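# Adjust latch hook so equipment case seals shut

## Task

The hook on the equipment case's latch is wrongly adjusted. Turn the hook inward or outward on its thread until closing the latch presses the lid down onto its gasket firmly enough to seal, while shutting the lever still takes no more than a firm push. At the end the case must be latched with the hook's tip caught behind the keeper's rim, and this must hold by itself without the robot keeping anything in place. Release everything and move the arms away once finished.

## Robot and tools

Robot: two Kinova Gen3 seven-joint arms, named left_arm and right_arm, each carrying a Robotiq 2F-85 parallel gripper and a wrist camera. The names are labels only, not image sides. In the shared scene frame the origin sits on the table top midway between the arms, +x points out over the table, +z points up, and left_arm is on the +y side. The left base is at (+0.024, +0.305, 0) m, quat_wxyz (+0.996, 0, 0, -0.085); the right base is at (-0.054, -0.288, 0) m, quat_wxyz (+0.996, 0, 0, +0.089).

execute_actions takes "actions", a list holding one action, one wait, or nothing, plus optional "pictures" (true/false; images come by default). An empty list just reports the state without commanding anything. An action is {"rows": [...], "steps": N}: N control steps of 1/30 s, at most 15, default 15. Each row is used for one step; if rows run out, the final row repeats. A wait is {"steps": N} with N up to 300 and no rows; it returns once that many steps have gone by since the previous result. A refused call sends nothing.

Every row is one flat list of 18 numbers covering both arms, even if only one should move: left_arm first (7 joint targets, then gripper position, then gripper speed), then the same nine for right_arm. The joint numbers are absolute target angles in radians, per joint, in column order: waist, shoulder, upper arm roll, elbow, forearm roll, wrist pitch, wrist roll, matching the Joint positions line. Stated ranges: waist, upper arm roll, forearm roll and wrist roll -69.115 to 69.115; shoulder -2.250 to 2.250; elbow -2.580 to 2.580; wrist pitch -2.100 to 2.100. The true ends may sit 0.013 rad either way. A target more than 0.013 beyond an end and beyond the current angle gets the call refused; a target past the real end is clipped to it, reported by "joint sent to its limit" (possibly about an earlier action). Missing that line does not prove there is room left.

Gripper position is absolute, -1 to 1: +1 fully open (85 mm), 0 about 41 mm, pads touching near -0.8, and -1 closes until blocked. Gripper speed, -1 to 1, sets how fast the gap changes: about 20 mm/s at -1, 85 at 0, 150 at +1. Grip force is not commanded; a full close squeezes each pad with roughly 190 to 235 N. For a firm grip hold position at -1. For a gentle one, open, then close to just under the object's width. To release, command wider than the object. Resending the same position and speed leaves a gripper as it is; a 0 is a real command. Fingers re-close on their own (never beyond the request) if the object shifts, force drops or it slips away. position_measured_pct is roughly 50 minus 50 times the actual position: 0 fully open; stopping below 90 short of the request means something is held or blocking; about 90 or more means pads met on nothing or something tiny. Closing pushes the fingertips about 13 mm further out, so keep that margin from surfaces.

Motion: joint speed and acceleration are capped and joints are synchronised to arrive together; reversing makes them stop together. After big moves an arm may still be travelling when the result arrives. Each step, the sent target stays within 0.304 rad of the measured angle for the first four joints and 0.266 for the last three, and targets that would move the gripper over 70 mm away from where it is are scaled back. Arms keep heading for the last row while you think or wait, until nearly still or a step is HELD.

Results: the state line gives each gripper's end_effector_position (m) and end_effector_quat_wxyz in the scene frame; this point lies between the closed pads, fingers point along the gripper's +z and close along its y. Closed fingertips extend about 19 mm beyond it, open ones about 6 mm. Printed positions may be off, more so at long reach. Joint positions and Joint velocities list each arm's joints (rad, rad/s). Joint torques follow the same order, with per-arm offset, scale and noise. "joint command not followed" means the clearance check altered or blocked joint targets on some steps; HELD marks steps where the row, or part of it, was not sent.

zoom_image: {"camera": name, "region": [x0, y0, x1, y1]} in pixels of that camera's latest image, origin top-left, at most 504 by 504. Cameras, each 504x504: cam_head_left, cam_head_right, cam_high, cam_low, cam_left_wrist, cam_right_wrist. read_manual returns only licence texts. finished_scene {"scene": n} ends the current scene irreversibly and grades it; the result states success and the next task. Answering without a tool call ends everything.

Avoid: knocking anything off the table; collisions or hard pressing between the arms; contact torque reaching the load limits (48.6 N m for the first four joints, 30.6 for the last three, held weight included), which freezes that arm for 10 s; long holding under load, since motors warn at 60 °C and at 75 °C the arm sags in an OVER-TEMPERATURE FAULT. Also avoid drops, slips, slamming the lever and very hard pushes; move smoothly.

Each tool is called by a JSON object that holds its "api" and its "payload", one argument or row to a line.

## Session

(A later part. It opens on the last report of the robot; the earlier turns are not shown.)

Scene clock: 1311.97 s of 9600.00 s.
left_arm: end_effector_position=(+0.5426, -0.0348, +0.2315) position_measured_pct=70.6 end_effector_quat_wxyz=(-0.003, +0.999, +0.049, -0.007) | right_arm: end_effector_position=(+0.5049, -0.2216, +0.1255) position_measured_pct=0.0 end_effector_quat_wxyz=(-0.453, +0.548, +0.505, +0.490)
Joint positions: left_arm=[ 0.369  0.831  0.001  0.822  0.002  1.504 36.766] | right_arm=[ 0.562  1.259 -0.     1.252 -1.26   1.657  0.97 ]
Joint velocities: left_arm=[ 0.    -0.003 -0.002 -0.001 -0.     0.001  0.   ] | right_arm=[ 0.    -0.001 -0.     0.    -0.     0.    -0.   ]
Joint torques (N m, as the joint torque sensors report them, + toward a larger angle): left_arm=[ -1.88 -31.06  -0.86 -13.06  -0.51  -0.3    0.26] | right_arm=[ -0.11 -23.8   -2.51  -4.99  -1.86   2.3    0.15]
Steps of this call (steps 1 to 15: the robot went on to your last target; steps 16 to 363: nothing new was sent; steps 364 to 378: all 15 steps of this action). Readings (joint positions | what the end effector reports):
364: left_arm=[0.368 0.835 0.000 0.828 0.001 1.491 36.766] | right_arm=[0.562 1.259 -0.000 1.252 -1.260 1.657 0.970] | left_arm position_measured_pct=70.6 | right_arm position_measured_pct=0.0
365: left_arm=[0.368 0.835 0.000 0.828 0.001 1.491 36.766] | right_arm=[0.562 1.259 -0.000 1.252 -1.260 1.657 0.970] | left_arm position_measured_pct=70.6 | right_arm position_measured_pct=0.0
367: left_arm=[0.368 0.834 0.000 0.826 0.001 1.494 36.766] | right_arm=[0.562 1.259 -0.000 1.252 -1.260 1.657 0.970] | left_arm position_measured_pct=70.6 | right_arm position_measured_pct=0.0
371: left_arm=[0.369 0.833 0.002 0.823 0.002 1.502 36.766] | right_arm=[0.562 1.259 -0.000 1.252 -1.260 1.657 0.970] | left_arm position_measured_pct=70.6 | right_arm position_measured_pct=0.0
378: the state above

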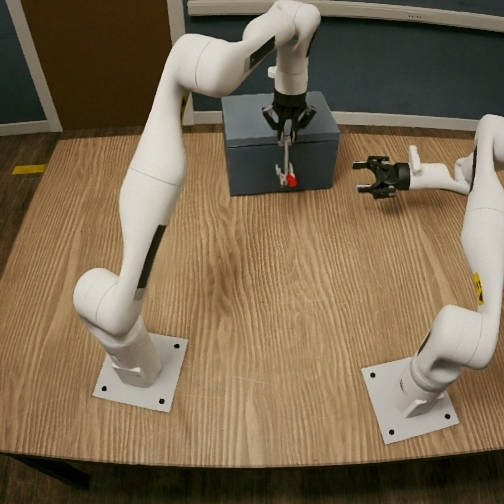

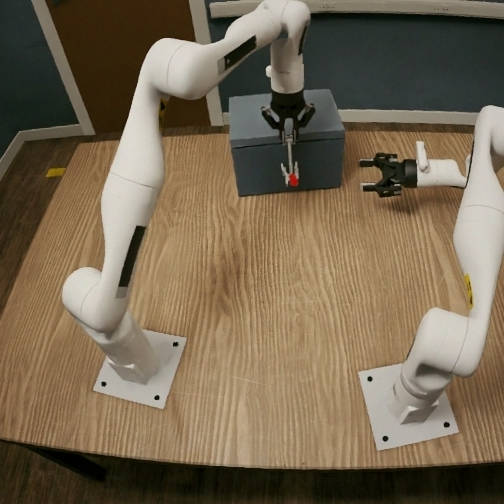

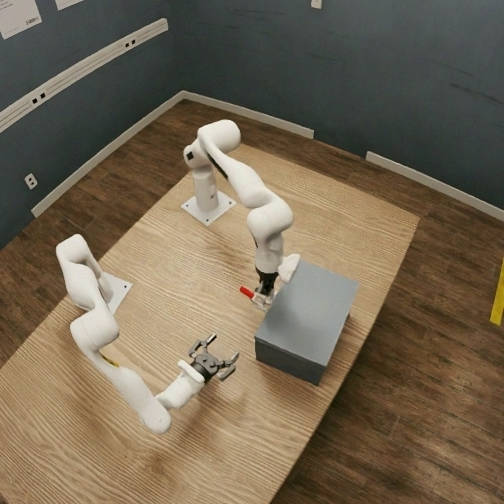

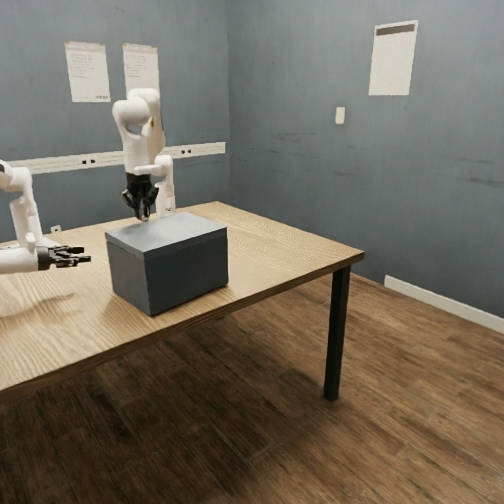

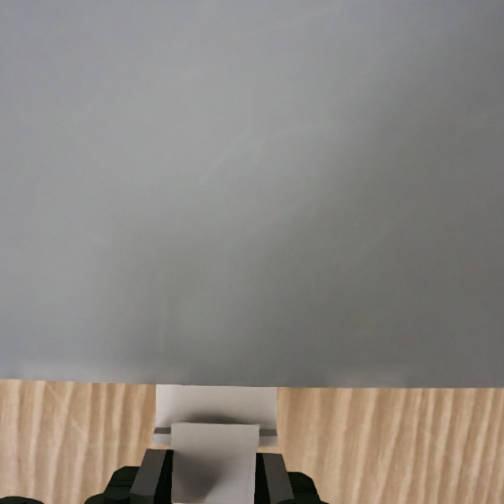

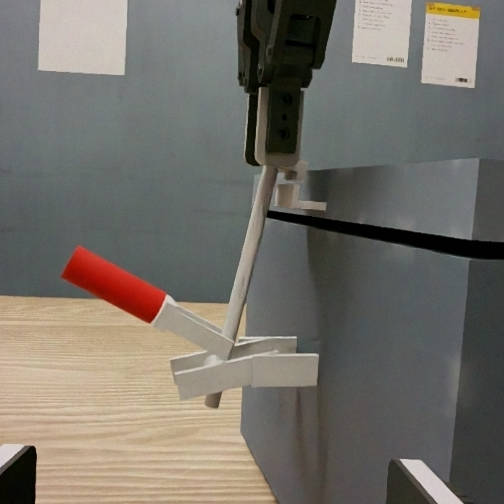

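{"api": "execute_actions", "payload": {
  "actions": [
    {"rows": [[0.3695,0.8165,0,0.8345,0,1.4906,36.768,-0.47,0,0.5616,1.259,0,1.252,-1.26,1.657,0.97,1,0],[0.3727,0.8094,0,0.8487,0,1.4835,36.7712,-0.47,0,0.5616,1.259,0,1.252,-1.26,1.657,0.97,1,0],[0.3759,0.8023,0,0.863,0,1.4763,36.7744,-0.47,0,0.5616,1.259,0,1.252,-1.26,1.657,0.97,1,0],[0.3792,0.7952,0,0.8772,0,1.4692,36.7777,-0.47,0,0.5616,1.259,0,1.252,-1.26,1.657,0.97,1,0],[0.3824,0.7881,0,0.8915,0,1.462,36.7809,-0.47,0,0.5616,1.259,0,1.252,-1.26,1.657,0.97,1,0],[0.3856,0.781,0,0.9057,0,1.4549,36.7841,-0.47,0,0.5616,1.259,0,1.252,-1.26,1.657,0.97,1,0],[0.3888,0.7739,0,0.92,0,1.4477,36.7873,-0.47,0,0.5616,1.259,0,1.252,-1.26,1.657,0.97,1,0],[0.3921,0.7669,0,0.9342,0,1.4405,36.7906,-0.47,0,0.5616,1.259,0,1.252,-1.26,1.657,0.97,1,0],[0.3953,0.7598,0,0.9485,0,1.4333,36.7938,-0.47,0,0.5616,1.259,0,1.252,-1.26,1.657,0.97,1,0],[0.3985,0.7527,0,0.9627,0,1.4262,36.797,-0.47,0,0.5616,1.259,0,1.252,-1.26,1.657,0.97,1,0]], "steps": 15}
  ],
  "pictures": false
}}

{"api": "execute_actions", "payload": {
  "actions": [
    {"steps": 8}
  ]
}}

{"api": "zoom_image", "payload": {
  "camera": "cam_right_wrist",
  "region": [140,80,340,280]
}}

Scene clock: 1334.77 s of 9600.00 s.
left_arm: end_effector_position=(+0.5177, -0.0375, +0.2339) position_measured_pct=70.6 end_effector_quat_wxyz=(-0.000, +0.999, +0.051, -0.000) | right_arm: end_effector_position=(+0.5049, -0.2216, +0.1255) position_measured_pct=0.0 end_effector_quat_wxyz=(-0.453, +0.548, +0.505, +0.490)
Joint positions: left_arm=[ 0.396  0.759  0.     0.955 -0.     1.429 36.796] | right_arm=[ 0.562  1.259 -0.     1.252 -1.26   1.657  0.97 ]
Joint velocities: left_arm=[ 0.019 -0.05   0.001  0.097  0.001 -0.054  0.023] | right_arm=[-0.003  0.001  0.001  0.     0.    -0.     0.   ]
Joint torques (N m, as the joint torque sensors report them, + toward a larger angle): left_arm=[ -1.01 -23.2    0.29  -8.8    0.29   0.01   0.34] | right_arm=[ -0.18 -24.07  -2.24  -4.9   -1.96   2.4    0.34]
Steps of this call (steps 1 to 15: the robot went on to your last target; steps 16 to 669: nothing new was sent; steps 670 to 684: all 15 steps of this action). Readings (joint positions | what the end effector reports):
670: left_arm=[0.369 0.830 0.001 0.823 0.002 1.503 36.766] | right_arm=[0.562 1.259 -0.000 1.252 -1.260 1.657 0.970] | left_arm position_measured_pct=70.6 | right_arm position_measured_pct=0.0
671: left_arm=[0.370 0.828 0.001 0.827 0.002 1.500 36.767] | right_arm=[0.562 1.259 -0.000 1.252 -1.260 1.657 0.970] | left_arm position_measured_pct=70.6 | right_arm position_measured_pct=0.0
673: left_arm=[0.373 0.820 0.001 0.842 0.001 1.490 36.769] | right_arm=[0.562 1.259 -0.000 1.252 -1.260 1.657 0.970] | left_arm position_measured_pct=70.6 | right_arm position_measured_pct=0.0
677: left_arm=[0.382 0.796 -0.000 0.885 -0.000 1.466 36.779] | right_arm=[0.562 1.259 -0.000 1.252 -1.260 1.657 0.970] | left_arm position_measured_pct=70.6 | right_arm position_measured_pct=0.0
684: the state above

Scene clock: 1335.03 s of 9600.00 s.
left_arm: end_effector_position=(+0.5160, -0.0377, +0.2339) position_measured_pct=70.6 end_effector_quat_wxyz=(-0.000, +0.999, +0.050, -0.000) | right_arm: end_effector_position=(+0.5049, -0.2216, +0.1255) position_measured_pct=0.0 end_effector_quat_wxyz=(-0.453, +0.548, +0.505, +0.490)
Joint positions: left_arm=[ 0.398  0.755 -0.     0.963 -0.     1.425 36.797] | right_arm=[ 0.562  1.259 -0.     1.252 -1.26   1.657  0.97 ]
Joint velocities: left_arm=[ 0.001 -0.003 -0.001  0.004 -0.001 -0.002 -0.   ] | right_arm=[-0.  0. -0.  0. -0.  0.  0.]
Joint torques (N m, as the joint torque sensors report them, + toward a larger angle): left_arm=[ -0.39 -25.18   0.46  -8.86   0.45   0.5    0.01] | right_arm=[ -0.11 -23.97  -2.33  -4.79  -1.74   2.49   0.41]
Steps of this call (steps 1 to 8: the robot went on to your last target). Readings (joint positions | what the end effector reports):
1: left_arm=[0.397 0.758 0.000 0.958 -0.000 1.427 36.796] | right_arm=[0.562 1.259 -0.000 1.252 -1.260 1.657 0.970] | left_arm position_measured_pct=70.6 | right_arm position_measured_pct=0.0
2: left_arm=[0.397 0.757 -0.000 0.959 -0.000 1.426 36.796] | right_arm=[0.562 1.259 -0.000 1.252 -1.260 1.657 0.970] | left_arm position_measured_pct=70.6 | right_arm position_measured_pct=0.0
4: left_arm=[0.398 0.756 -0.000 0.961 -0.000 1.426 36.797] | right_arm=[0.562 1.259 -0.000 1.252 -1.260 1.657 0.970] | left_arm position_measured_pct=70.6 | right_arm position_measured_pct=0.0
8: the state above

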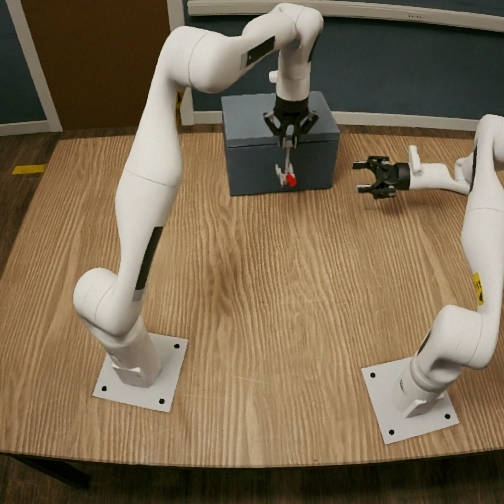

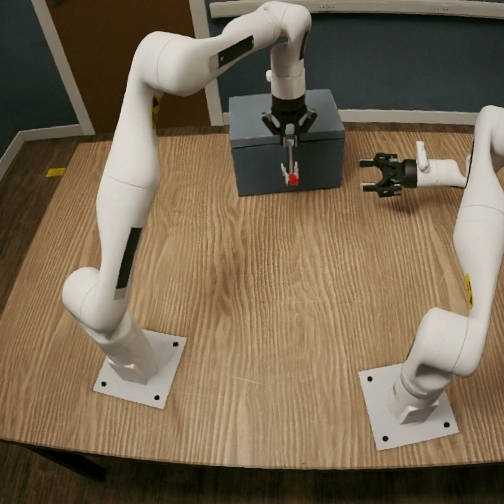

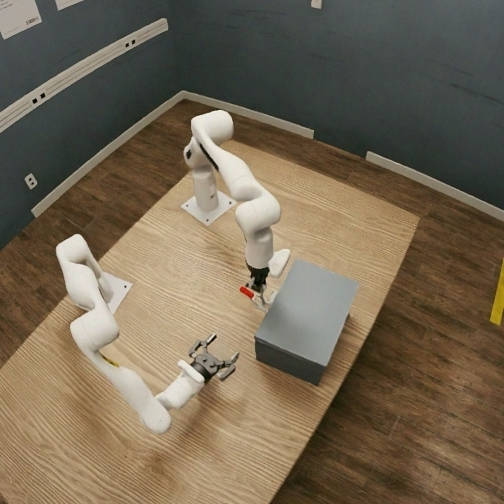

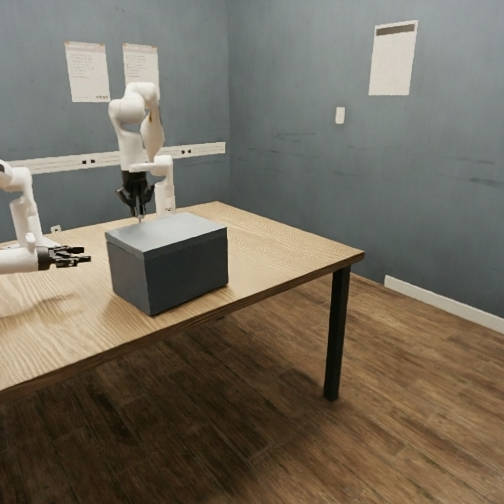

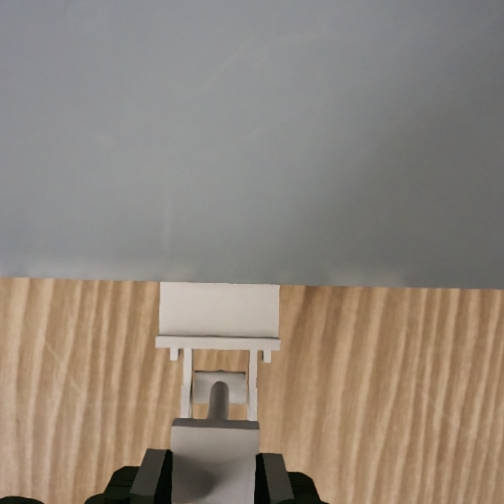

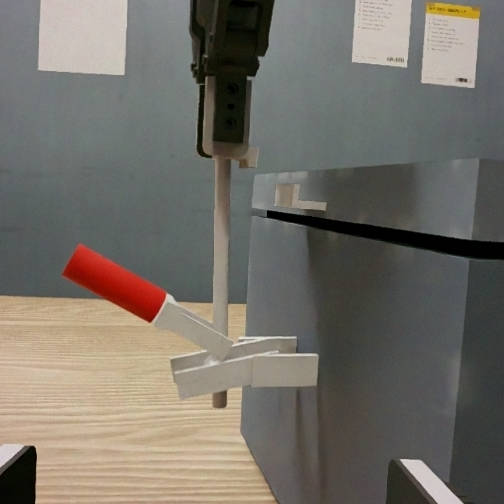

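Region (140, 80, 340, 280) of cam_right_wrist's 504x504 image, scaled by 2.520.

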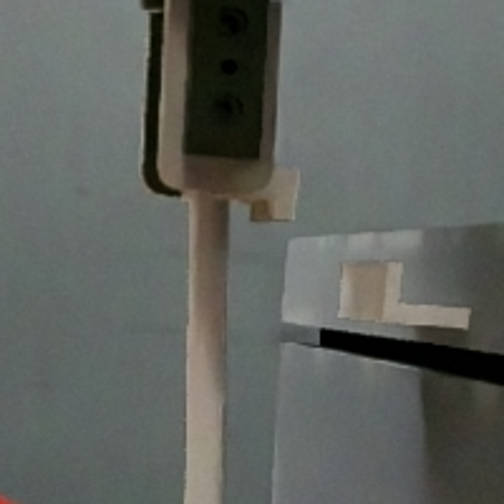

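{"api": "execute_actions", "payload": {
  "actions": [
    {"rows": [[0.3985,0.7533,0,0.9663,0,1.4219,36.797,-0.5,0,0.5616,1.259,0,1.252,-1.26,1.657,0.97,1,0],[0.3985,0.7533,0,0.9663,0,1.4219,36.797,-0.5,0,0.5616,1.259,0,1.252,-1.26,1.657,0.97,1,0],[0.3985,0.7533,0,0.9663,0,1.4219,36.797,-0.5,0,0.5616,1.259,0,1.252,-1.26,1.657,0.97,1,0],[0.3985,0.7533,0,0.9663,0,1.4219,36.797,-0.5,0,0.5616,1.259,0,1.252,-1.26,1.657,0.97,1,0],[0.3985,0.7533,0,0.9663,0,1.4219,30.5138,-0.5,0,0.5616,1.259,0,1.252,-1.26,1.657,0.97,1,0]], "steps": 15}
  ],
  "pictures": false
}}

{"api": "execute_actions", "payload": {
  "actions": [
    {"steps": 70}
  ]
}}

{"api": "execute_actions", "payload": {
  "actions": [
    {"steps": 90}
  ]
}}

Scene clock: 1346.77 s of 9600.00 s.
left_arm: end_effector_position=(+0.5166, -0.0371, +0.2338) position_measured_pct=71.4 end_effector_quat_wxyz=(-0.000, +0.993, -0.120, +0.001) | right_arm: end_effector_position=(+0.5049, -0.2216, +0.1255) position_measured_pct=0.0 end_effector_quat_wxyz=(-0.453, +0.548, +0.505, +0.490)
Joint positions: left_arm=[ 0.398  0.754 -0.001  0.966 -0.001  1.421 36.454] | right_arm=[ 0.562  1.259 -0.     1.252 -1.26   1.657  0.97 ]
Joint velocities: left_arm=[-0.001  0.    -0.002  0.    -0.003 -0.002 -1.216] | right_arm=[ 0.002 -0.001  0.    -0.    -0.     0.     0.   ]
Joint torques (N m, as the joint torque sensors report them, + toward a larger angle): left_arm=[  0.13 -23.31   1.17  -8.47   1.01  -0.16   0.15] | right_arm=[ -0.25 -23.73  -2.48  -4.76  -1.91   2.36   0.29]
Steps of this call (steps 1 to 15: the robot went on to your last target; steps 16 to 337: nothing new was sent; steps 338 to 352: all 15 steps of this action). Readings (joint positions | what the end effector reports):
338: left_arm=[0.398 0.755 -0.000 0.963 -0.000 1.424 36.797] | right_arm=[0.562 1.259 -0.000 1.252 -1.260 1.657 0.970] | left_arm position_measured_pct=70.6 | right_arm position_measured_pct=0.0
339: left_arm=[0.398 0.754 -0.000 0.964 -0.000 1.423 36.797] | right_arm=[0.562 1.259 -0.000 1.252 -1.260 1.657 0.970] | left_arm position_measured_pct=70.6 | right_arm position_measured_pct=0.0
341: left_arm=[0.398 0.754 -0.000 0.965 -0.000 1.422 36.797] | right_arm=[0.562 1.259 -0.000 1.252 -1.260 1.657 0.970] | left_arm position_measured_pct=71.4 | right_arm position_measured_pct=0.0
345: left_arm=[0.398 0.754 -0.000 0.965 -0.000 1.421 36.736] | right_arm=[0.562 1.259 -0.000 1.252 -1.260 1.657 0.970] | left_arm position_measured_pct=71.4 | right_arm position_measured_pct=0.0
352: the state above

Scene clock: 1349.10 s of 9600.00 s.
left_arm: end_effector_position=(+0.5162, -0.0376, +0.2332) position_measured_pct=71.4 end_effector_quat_wxyz=(+0.000, -0.027, +1.000, +0.000) | right_arm: end_effector_position=(+0.5049, -0.2216, +0.1255) position_measured_pct=0.0 end_effector_quat_wxyz=(-0.453, +0.548, +0.505, +0.490)
Joint positions: left_arm=[ 0.398  0.754 -0.     0.966 -0.     1.421 33.608] | right_arm=[ 0.562  1.259 -0.     1.252 -1.26   1.657  0.97 ]
Joint velocities: left_arm=[-0.     0.002 -0.    -0.    -0.001 -0.    -1.218] | right_arm=[ 0.    -0.001  0.     0.    -0.     0.001  0.   ]
Joint torques (N m, as the joint torque sensors report them, + toward a larger angle): left_arm=[ -0.01 -24.08   0.64  -8.49   0.41   0.31  -0.56] | right_arm=[ -0.31 -23.89  -2.31  -4.57  -2.01   2.42   0.11]
Steps of this call (steps 1 to 70: the robot went on to your last target). Readings (joint positions | what the end effector reports):
1: left_arm=[0.398 0.754 -0.001 0.966 -0.001 1.421 36.413] | right_arm=[0.562 1.259 -0.000 1.252 -1.260 1.657 0.970] | left_arm position_measured_pct=71.4 | right_arm position_measured_pct=0.0
2: left_arm=[0.398 0.754 -0.001 0.966 -0.001 1.421 36.373] | right_arm=[0.562 1.259 -0.000 1.252 -1.260 1.657 0.970] | left_arm position_measured_pct=71.4 | right_arm position_measured_pct=0.0
4: left_arm=[0.398 0.754 -0.001 0.966 -0.001 1.421 36.291] | right_arm=[0.562 1.259 -0.000 1.252 -1.260 1.657 0.970] | left_arm position_measured_pct=71.4 | right_arm position_measured_pct=0.0
8: left_arm=[0.398 0.754 -0.001 0.966 -0.002 1.421 36.129] | right_arm=[0.562 1.259 -0.000 1.252 -1.260 1.657 0.970] | left_arm position_measured_pct=71.4 | right_arm position_measured_pct=0.0
70: the state above

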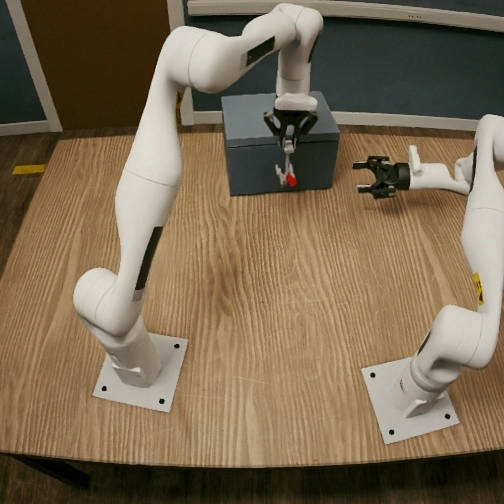

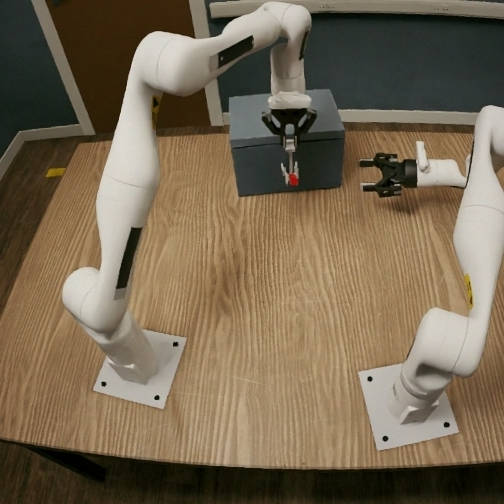

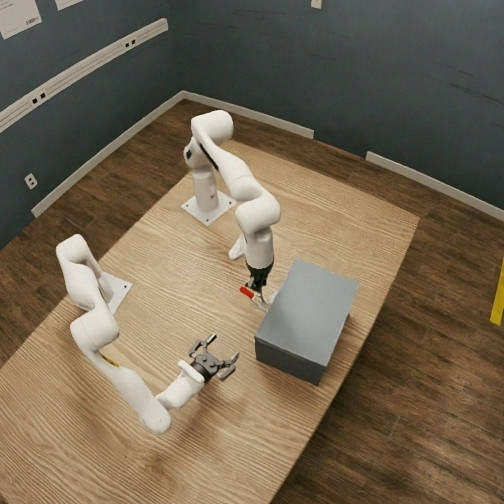

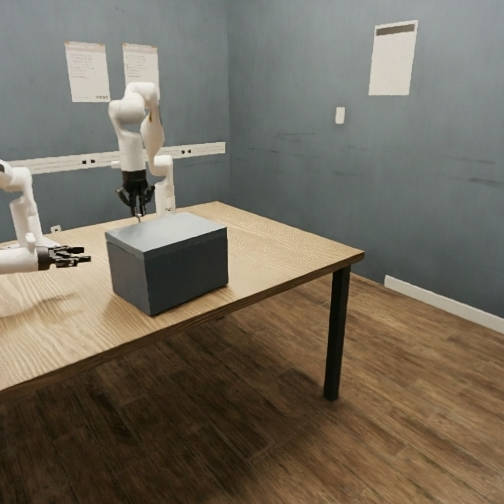

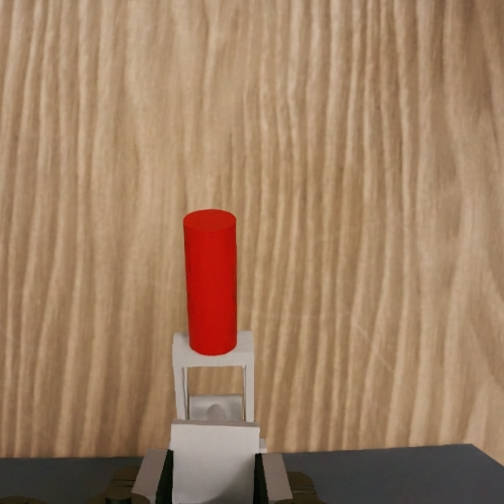

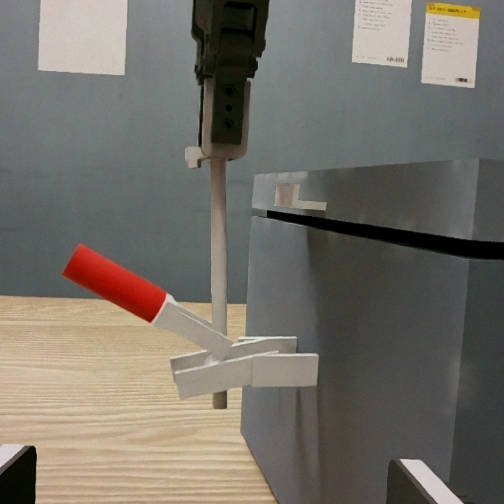

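Scene clock: 1352.10 s of 9600.00 s.
left_arm: end_effector_position=(+0.5161, -0.0374, +0.2332) position_measured_pct=71.4 end_effector_quat_wxyz=(-0.000, +0.999, +0.051, +0.000) | right_arm: end_effector_position=(+0.5049, -0.2216, +0.1255) position_measured_pct=0.0 end_effector_quat_wxyz=(-0.453, +0.548, +0.505, +0.490)
Joint positions: left_arm=[ 0.398  0.754 -0.     0.966 -0.001  1.421 30.514] | right_arm=[ 0.562  1.259 -0.     1.252 -1.26   1.657  0.97 ]
Joint velocities: left_arm=[-0.001  0.     0.     0.    -0.001  0.001 -0.   ] | right_arm=[ 0. -0. -0. -0.  0.  0.  0.]
Joint torques (N m, as the joint torque sensors report them, + toward a larger angle): left_arm=[ -0.08 -23.67   0.47  -9.03   0.55   0.08   0.13] | right_arm=[ -0.03 -23.97  -2.5   -4.92  -1.92   2.47   0.33]
Steps of this call (steps 1 to 90: the robot went on to your last target). Readings (joint positions | what the end effector reports):
1: left_arm=[0.398 0.754 -0.000 0.966 -0.000 1.421 33.567] | right_arm=[0.562 1.259 -0.000 1.252 -1.260 1.657 0.970] | left_arm position_measured_pct=71.4 | right_arm position_measured_pct=0.0
2: left_arm=[0.398 0.754 -0.000 0.966 -0.000 1.421 33.526] | right_arm=[0.562 1.259 -0.000 1.252 -1.260 1.657 0.970] | left_arm position_measured_pct=71.4 | right_arm position_measured_pct=0.0
4: left_arm=[0.398 0.755 -0.000 0.966 -0.001 1.420 33.445] | right_arm=[0.562 1.259 -0.000 1.252 -1.260 1.657 0.970] | left_arm position_measured_pct=71.4 | right_arm position_measured_pct=0.0
8: left_arm=[0.398 0.755 -0.000 0.966 -0.001 1.420 33.282] | right_arm=[0.562 1.259 -0.000 1.252 -1.260 1.657 0.970] | left_arm position_measured_pct=71.4 | right_arm position_measured_pct=0.0
90: the state above

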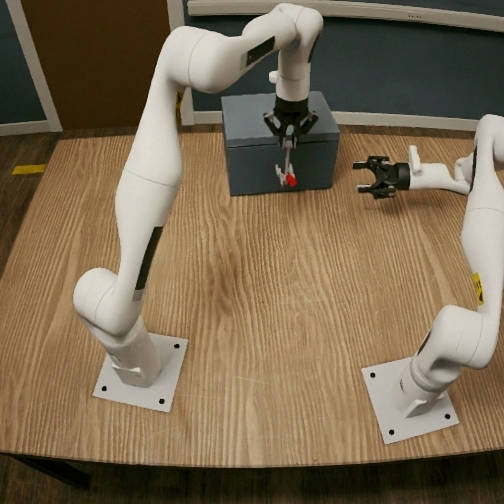

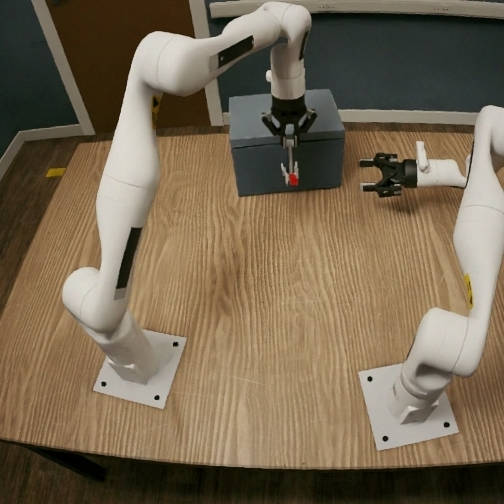

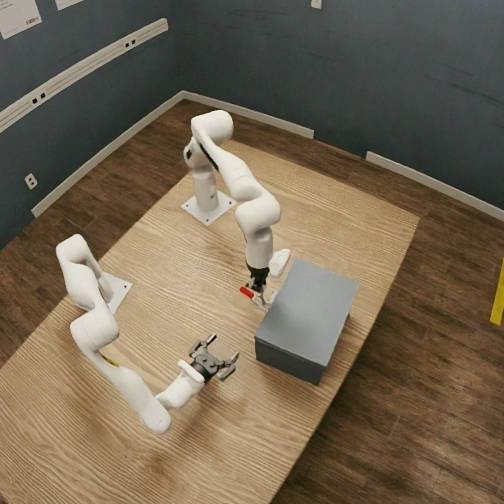

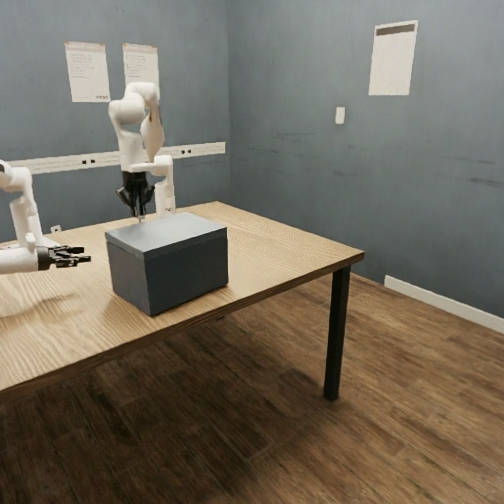

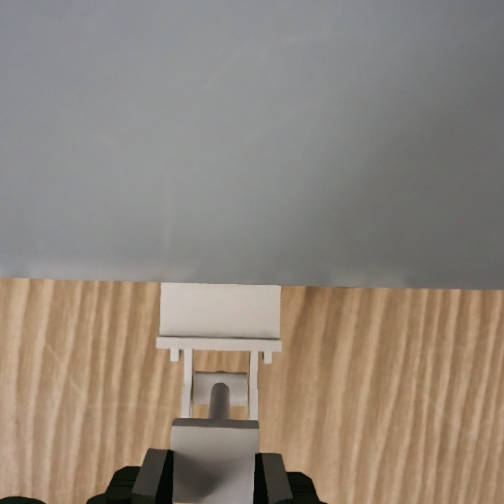

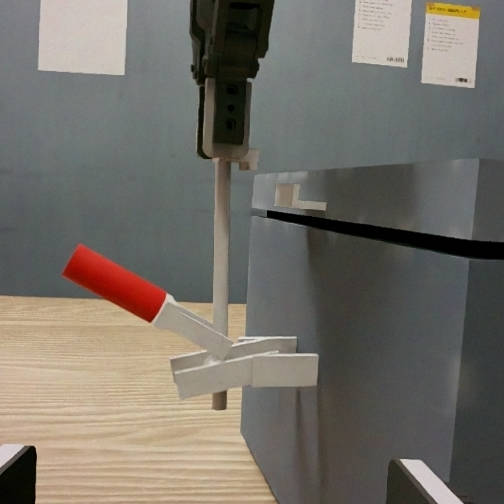

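{"api": "execute_actions", "payload": {
  "actions": [
    {"rows": [[0.3985,0.7529,0,0.9641,0,1.4245,30.5138,-0.5,0,0.5616,1.259,0,1.252,-1.26,1.657,0.97,1,0],[0.3985,0.7525,0,0.9619,0,1.427,30.5138,-0.5,0,0.5616,1.259,0,1.252,-1.26,1.657,0.97,1,0],[0.3985,0.7522,0,0.9597,0,1.4296,30.5138,-0.5,0,0.5616,1.259,0,1.252,-1.26,1.657,0.97,1,0],[0.3985,0.7518,0,0.9576,0,1.4321,30.5138,-0.5,0,0.5616,1.259,0,1.252,-1.26,1.657,0.97,1,0],[0.3985,0.7514,0,0.9554,0,1.4347,30.5138,-0.5,0,0.5616,1.259,0,1.252,-1.26,1.657,0.97,1,0],[0.3985,0.751,0,0.9532,0,1.4373,30.5138,-0.5,0,0.5616,1.259,0,1.252,-1.26,1.657,0.97,1,0],[0.3985,0.7506,0,0.951,0,1.4398,30.5138,-0.5,0,0.5616,1.259,0,1.252,-1.26,1.657,0.97,1,0],[0.3985,0.7503,0,0.9489,0,1.4424,30.5138,-0.5,0,0.5616,1.259,0,1.252,-1.26,1.657,0.97,1,0],[0.3985,0.7499,0,0.9467,0,1.445,30.5138,-0.5,0,0.5616,1.259,0,1.252,-1.26,1.657,0.97,1,0]], "steps": 15}
  ]
}}

Scene clock: 1367.70 s of 9600.00 s.
left_arm: end_effector_position=(+0.5146, -0.0377, +0.2363) position_measured_pct=71.4 end_effector_quat_wxyz=(-0.002, +0.999, +0.050, -0.004) | right_arm: end_effector_position=(+0.5049, -0.2216, +0.1255) position_measured_pct=0.0 end_effector_quat_wxyz=(-0.453, +0.548, +0.505, +0.490)
Joint positions: left_arm=[ 0.399  0.757  0.     0.95   0.     1.443 30.514] | right_arm=[ 0.562  1.259 -0.     1.252 -1.26   1.657  0.97 ]
Joint velocities: left_arm=[ 0.001 -0.     0.001 -0.007 -0.     0.008  0.   ] | right_arm=[-0.002  0.001 -0.     0.     0.    -0.001 -0.   ]
Joint torques (N m, as the joint torque sensors report them, + toward a larger angle): left_arm=[ -0.63 -28.76  -0.12 -11.23   0.05   0.64   0.03] | right_arm=[ -0.14 -24.21  -2.2   -4.72  -1.78   2.28   0.34]
Steps of this call (steps 1 to 15: the robot went on to your last target; steps 16 to 453: nothing new was sent; steps 454 to 468: all 15 steps of this action). Readings (joint positions | what the end effector reports):
454: left_arm=[0.398 0.754 -0.000 0.966 -0.001 1.421 30.514] | right_arm=[0.562 1.259 -0.000 1.252 -1.260 1.657 0.970] | left_arm position_measured_pct=71.4 | right_arm position_measured_pct=0.0
455: left_arm=[0.398 0.755 -0.000 0.965 -0.001 1.422 30.514] | right_arm=[0.562 1.259 -0.000 1.252 -1.260 1.657 0.970] | left_arm position_measured_pct=71.4 | right_arm position_measured_pct=0.0
457: left_arm=[0.398 0.755 -0.000 0.964 -0.000 1.425 30.514] | right_arm=[0.562 1.259 -0.000 1.252 -1.260 1.657 0.970] | left_arm position_measured_pct=71.4 | right_arm position_measured_pct=0.0
461: left_arm=[0.399 0.758 0.000 0.958 0.000 1.433 30.514] | right_arm=[0.562 1.259 -0.000 1.252 -1.260 1.657 0.970] | left_arm position_measured_pct=71.4 | right_arm position_measured_pct=0.0
468: the state above

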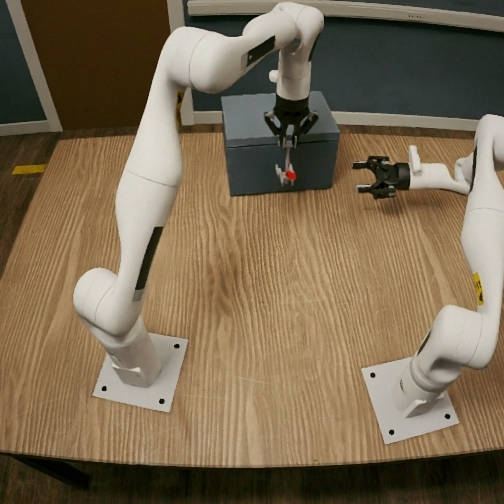

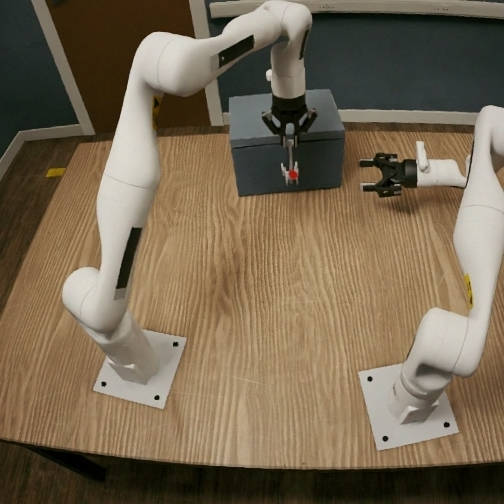

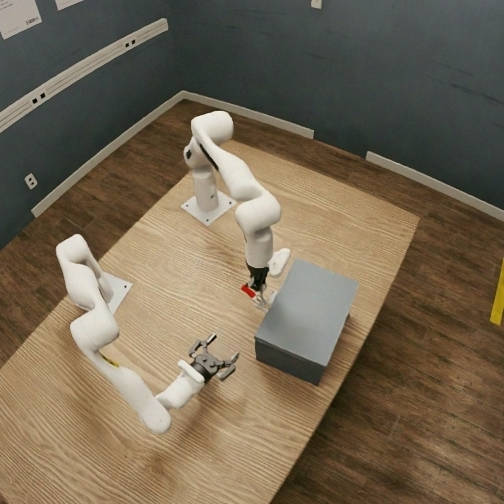

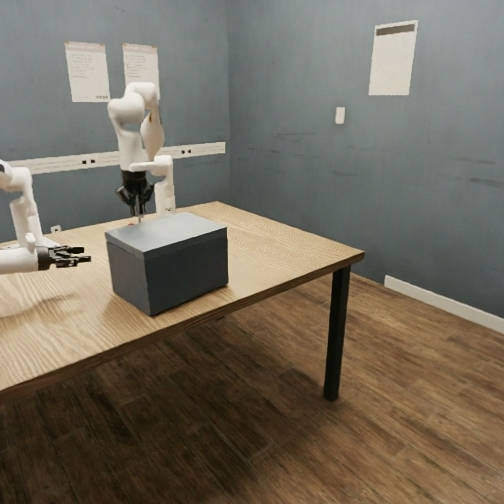

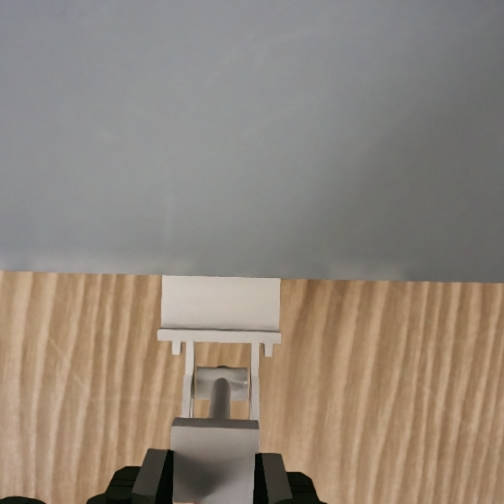

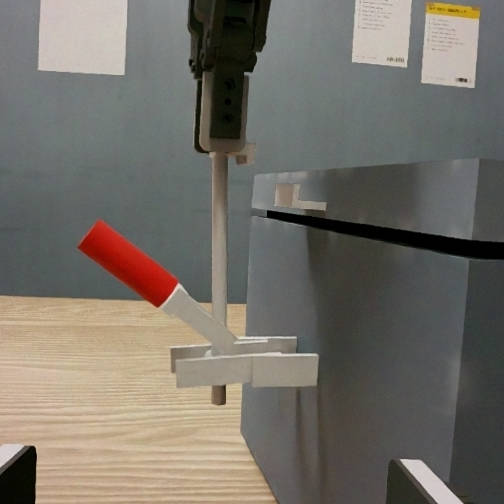

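{"api": "execute_actions", "payload": {
  "actions": [
    {"rows": [[0.3985,0.752,0,0.959,0,1.4304,30.5138,-0.44,0,0.5616,1.259,0,1.252,-1.26,1.657,0.97,1,0],[0.3985,0.752,0,0.959,0,1.4304,30.5138,-0.44,0,0.5616,1.259,0,1.252,-1.26,1.657,0.97,1,0],[0.3985,0.752,0,0.959,0,1.4304,30.5138,-0.44,0,0.5616,1.259,0,1.252,-1.26,1.657,0.97,1,0],[0.3954,0.7591,0,0.9463,0,1.436,30.5107,-0.44,0,0.5616,1.259,0,1.252,-1.26,1.657,0.97,1,0],[0.3923,0.7662,0,0.9337,0,1.4416,30.5076,-0.44,0,0.5616,1.259,0,1.252,-1.26,1.657,0.97,1,0],[0.3892,0.7733,0,0.921,0,1.4471,30.5045,-0.44,0,0.5616,1.259,0,1.252,-1.26,1.657,0.97,1,0],[0.3861,0.7804,0,0.9083,0,1.4527,30.5014,-0.44,0,0.5616,1.259,0,1.252,-1.26,1.657,0.97,1,0],[0.383,0.7876,0,0.8957,0,1.4583,30.4983,-0.44,0,0.5616,1.259,0,1.252,-1.26,1.657,0.97,1,0],[0.3798,0.7947,0,0.883,0,1.4639,30.4952,-0.44,0,0.5616,1.259,0,1.252,-1.26,1.657,0.97,1,0],[0.3767,0.8018,0,0.8703,0,1.4695,30.4921,-0.44,0,0.5616,1.259,0,1.252,-1.26,1.657,0.97,1,0],[0.3736,0.8089,0,0.8576,0,1.475,30.489,-0.44,0,0.5616,1.259,0,1.252,-1.26,1.657,0.97,1,0],[0.3705,0.816,0,0.845,0,1.4806,30.4859,-0.44,0,0.5616,1.259,0,1.252,-1.26,1.657,0.97,1,0],[0.3674,0.8231,0,0.8323,0,1.4862,30.4828,-0.44,0,0.5616,1.259,0,1.252,-1.26,1.657,0.97,1,0]], "steps": 15}
  ],
  "pictures": false
}}

{"api": "execute_actions", "payload": {
  "actions": [
    {"steps": 12}
  ]
}}

{"api": "zoom_image", "payload": {
  "camera": "cam_right_wrist",
  "region": [220,100,370,240]
}}

Scene clock: 1386.57 s of 9600.00 s.
left_arm: end_effector_position=(+0.5397, -0.0351, +0.2338) position_measured_pct=71.4 end_effector_quat_wxyz=(-0.000, +0.999, +0.050, -0.001) | right_arm: end_effector_position=(+0.5049, -0.2216, +0.1255) position_measured_pct=0.0 end_effector_quat_wxyz=(-0.453, +0.548, +0.505, +0.490)
Joint positions: left_arm=[ 0.373  0.81   0.     0.857  0.     1.477 30.489] | right_arm=[ 0.562  1.259 -0.     1.252 -1.26   1.657  0.97 ]
Joint velocities: left_arm=[-0.064  0.156  0.    -0.274  0.005  0.123 -0.071] | right_arm=[ 0.     0.001 -0.001  0.     0.    -0.    -0.   ]
Joint torques (N m, as the joint torque sensors report them, + toward a larger angle): left_arm=[ -0.02 -24.81   0.13  -9.47  -0.01  -0.23   0.38] | right_arm=[ -0.41 -23.82  -2.45  -4.57  -1.85   2.45   0.16]
Steps of this call (steps 1 to 15: the robot went on to your last target; steps 16 to 551: nothing new was sent; steps 552 to 566: all 15 steps of this action). Readings (joint positions | what the end effector reports):
552: left_arm=[0.399 0.758 0.000 0.951 0.000 1.442 30.514] | right_arm=[0.562 1.259 -0.000 1.252 -1.260 1.657 0.970] | left_arm position_measured_pct=71.4 | right_arm position_measured_pct=0.0
553: left_arm=[0.399 0.757 0.000 0.953 0.000 1.439 30.514] | right_arm=[0.562 1.259 -0.000 1.252 -1.260 1.657 0.970] | left_arm position_measured_pct=71.4 | right_arm position_measured_pct=0.0
555: left_arm=[0.398 0.756 -0.000 0.955 -0.000 1.435 30.514] | right_arm=[0.562 1.259 -0.000 1.252 -1.260 1.657 0.970] | left_arm position_measured_pct=71.4 | right_arm position_measured_pct=0.0
559: left_arm=[0.392 0.768 -0.000 0.931 -0.000 1.443 30.507] | right_arm=[0.562 1.259 -0.000 1.252 -1.260 1.657 0.970] | left_arm position_measured_pct=71.4 | right_arm position_measured_pct=0.0
566: the state above

Scene clock: 1386.97 s of 9600.00 s.
left_arm: end_effector_position=(+0.5449, -0.0345, +0.2326) position_measured_pct=71.4 end_effector_quat_wxyz=(-0.000, +0.999, +0.050, -0.001) | right_arm: end_effector_position=(+0.5049, -0.2216, +0.1255) position_measured_pct=0.0 end_effector_quat_wxyz=(-0.453, +0.548, +0.505, +0.490)
Joint positions: left_arm=[ 0.368  0.823  0.001  0.833  0.001  1.487 30.483] | right_arm=[ 0.562  1.259 -0.     1.252 -1.26   1.657  0.97 ]
Joint velocities: left_arm=[-0.     0.001  0.001 -0.002 -0.     0.001 -0.001] | right_arm=[-0.001  0.002 -0.001 -0.    -0.    -0.001 -0.   ]
Joint torques (N m, as the joint torque sensors report them, + toward a larger angle): left_arm=[ -0.42 -24.68  -0.06  -9.69  -0.13  -0.89   0.02] | right_arm=[ -0.35 -23.78  -2.39  -4.67  -1.85   2.34   0.28]
Steps of this call (steps 1 to 12: the robot went on to your last target). Readings (joint positions | what the end effector reports):
1: left_arm=[0.372 0.814 0.000 0.849 0.001 1.480 30.487] | right_arm=[0.562 1.259 -0.000 1.252 -1.260 1.657 0.970] | left_arm position_measured_pct=71.4 | right_arm position_measured_pct=0.0
2: left_arm=[0.370 0.817 0.000 0.843 0.001 1.483 30.485] | right_arm=[0.562 1.259 -0.000 1.252 -1.260 1.657 0.970] | left_arm position_measured_pct=71.4 | right_arm position_measured_pct=0.0
4: left_arm=[0.369 0.821 0.000 0.838 0.001 1.486 30.484] | right_arm=[0.562 1.259 -0.000 1.252 -1.260 1.657 0.970] | left_arm position_measured_pct=71.4 | right_arm position_measured_pct=0.0
8: left_arm=[0.368 0.823 0.000 0.834 0.001 1.487 30.483] | right_arm=[0.562 1.259 -0.000 1.252 -1.260 1.657 0.970] | left_arm position_measured_pct=71.4 | right_arm position_measured_pct=0.0
12: the state above

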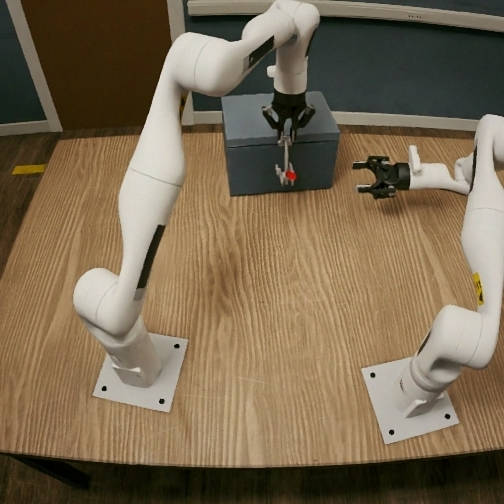

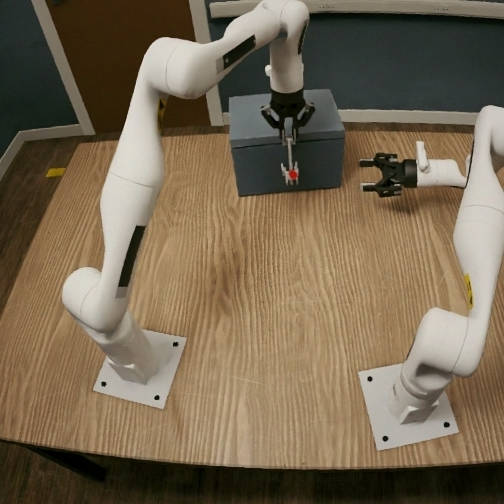

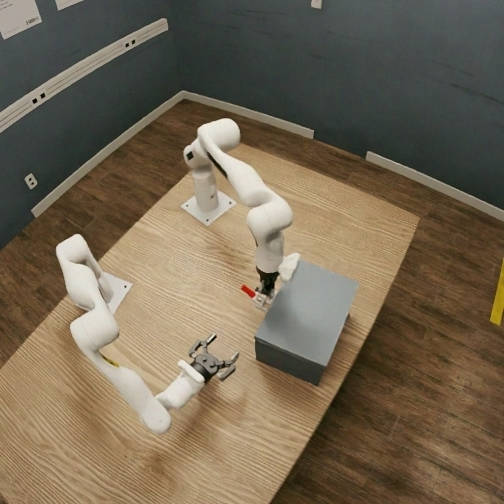

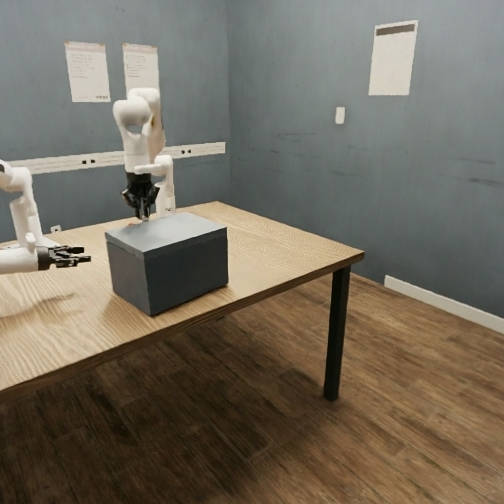

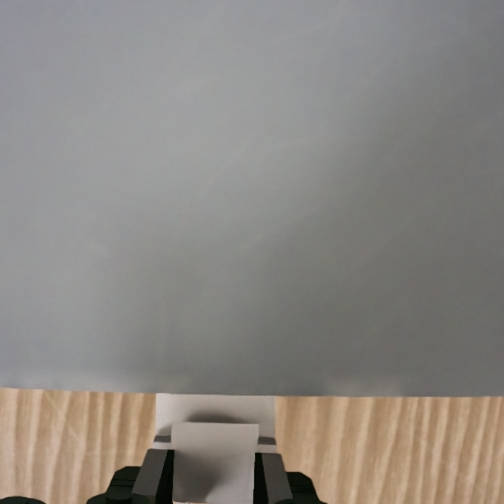

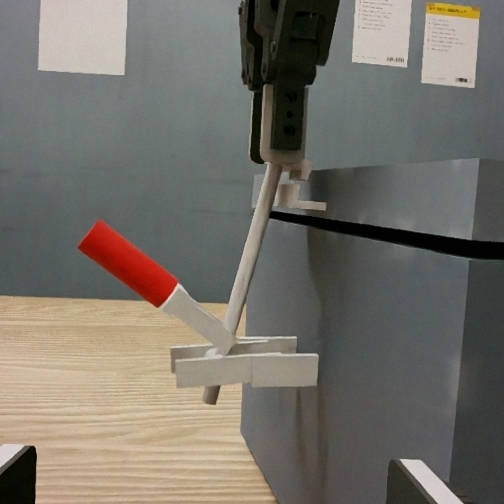

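Region (220, 100, 370, 240) of cam_right_wrist's 504x504 image, scaled by 3.360; it fills the top 470 rows of this view, and the rest is white.

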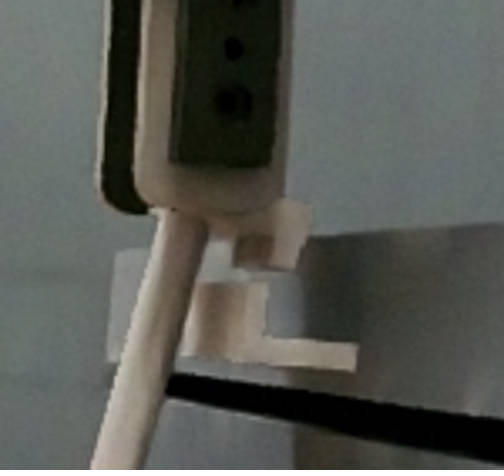

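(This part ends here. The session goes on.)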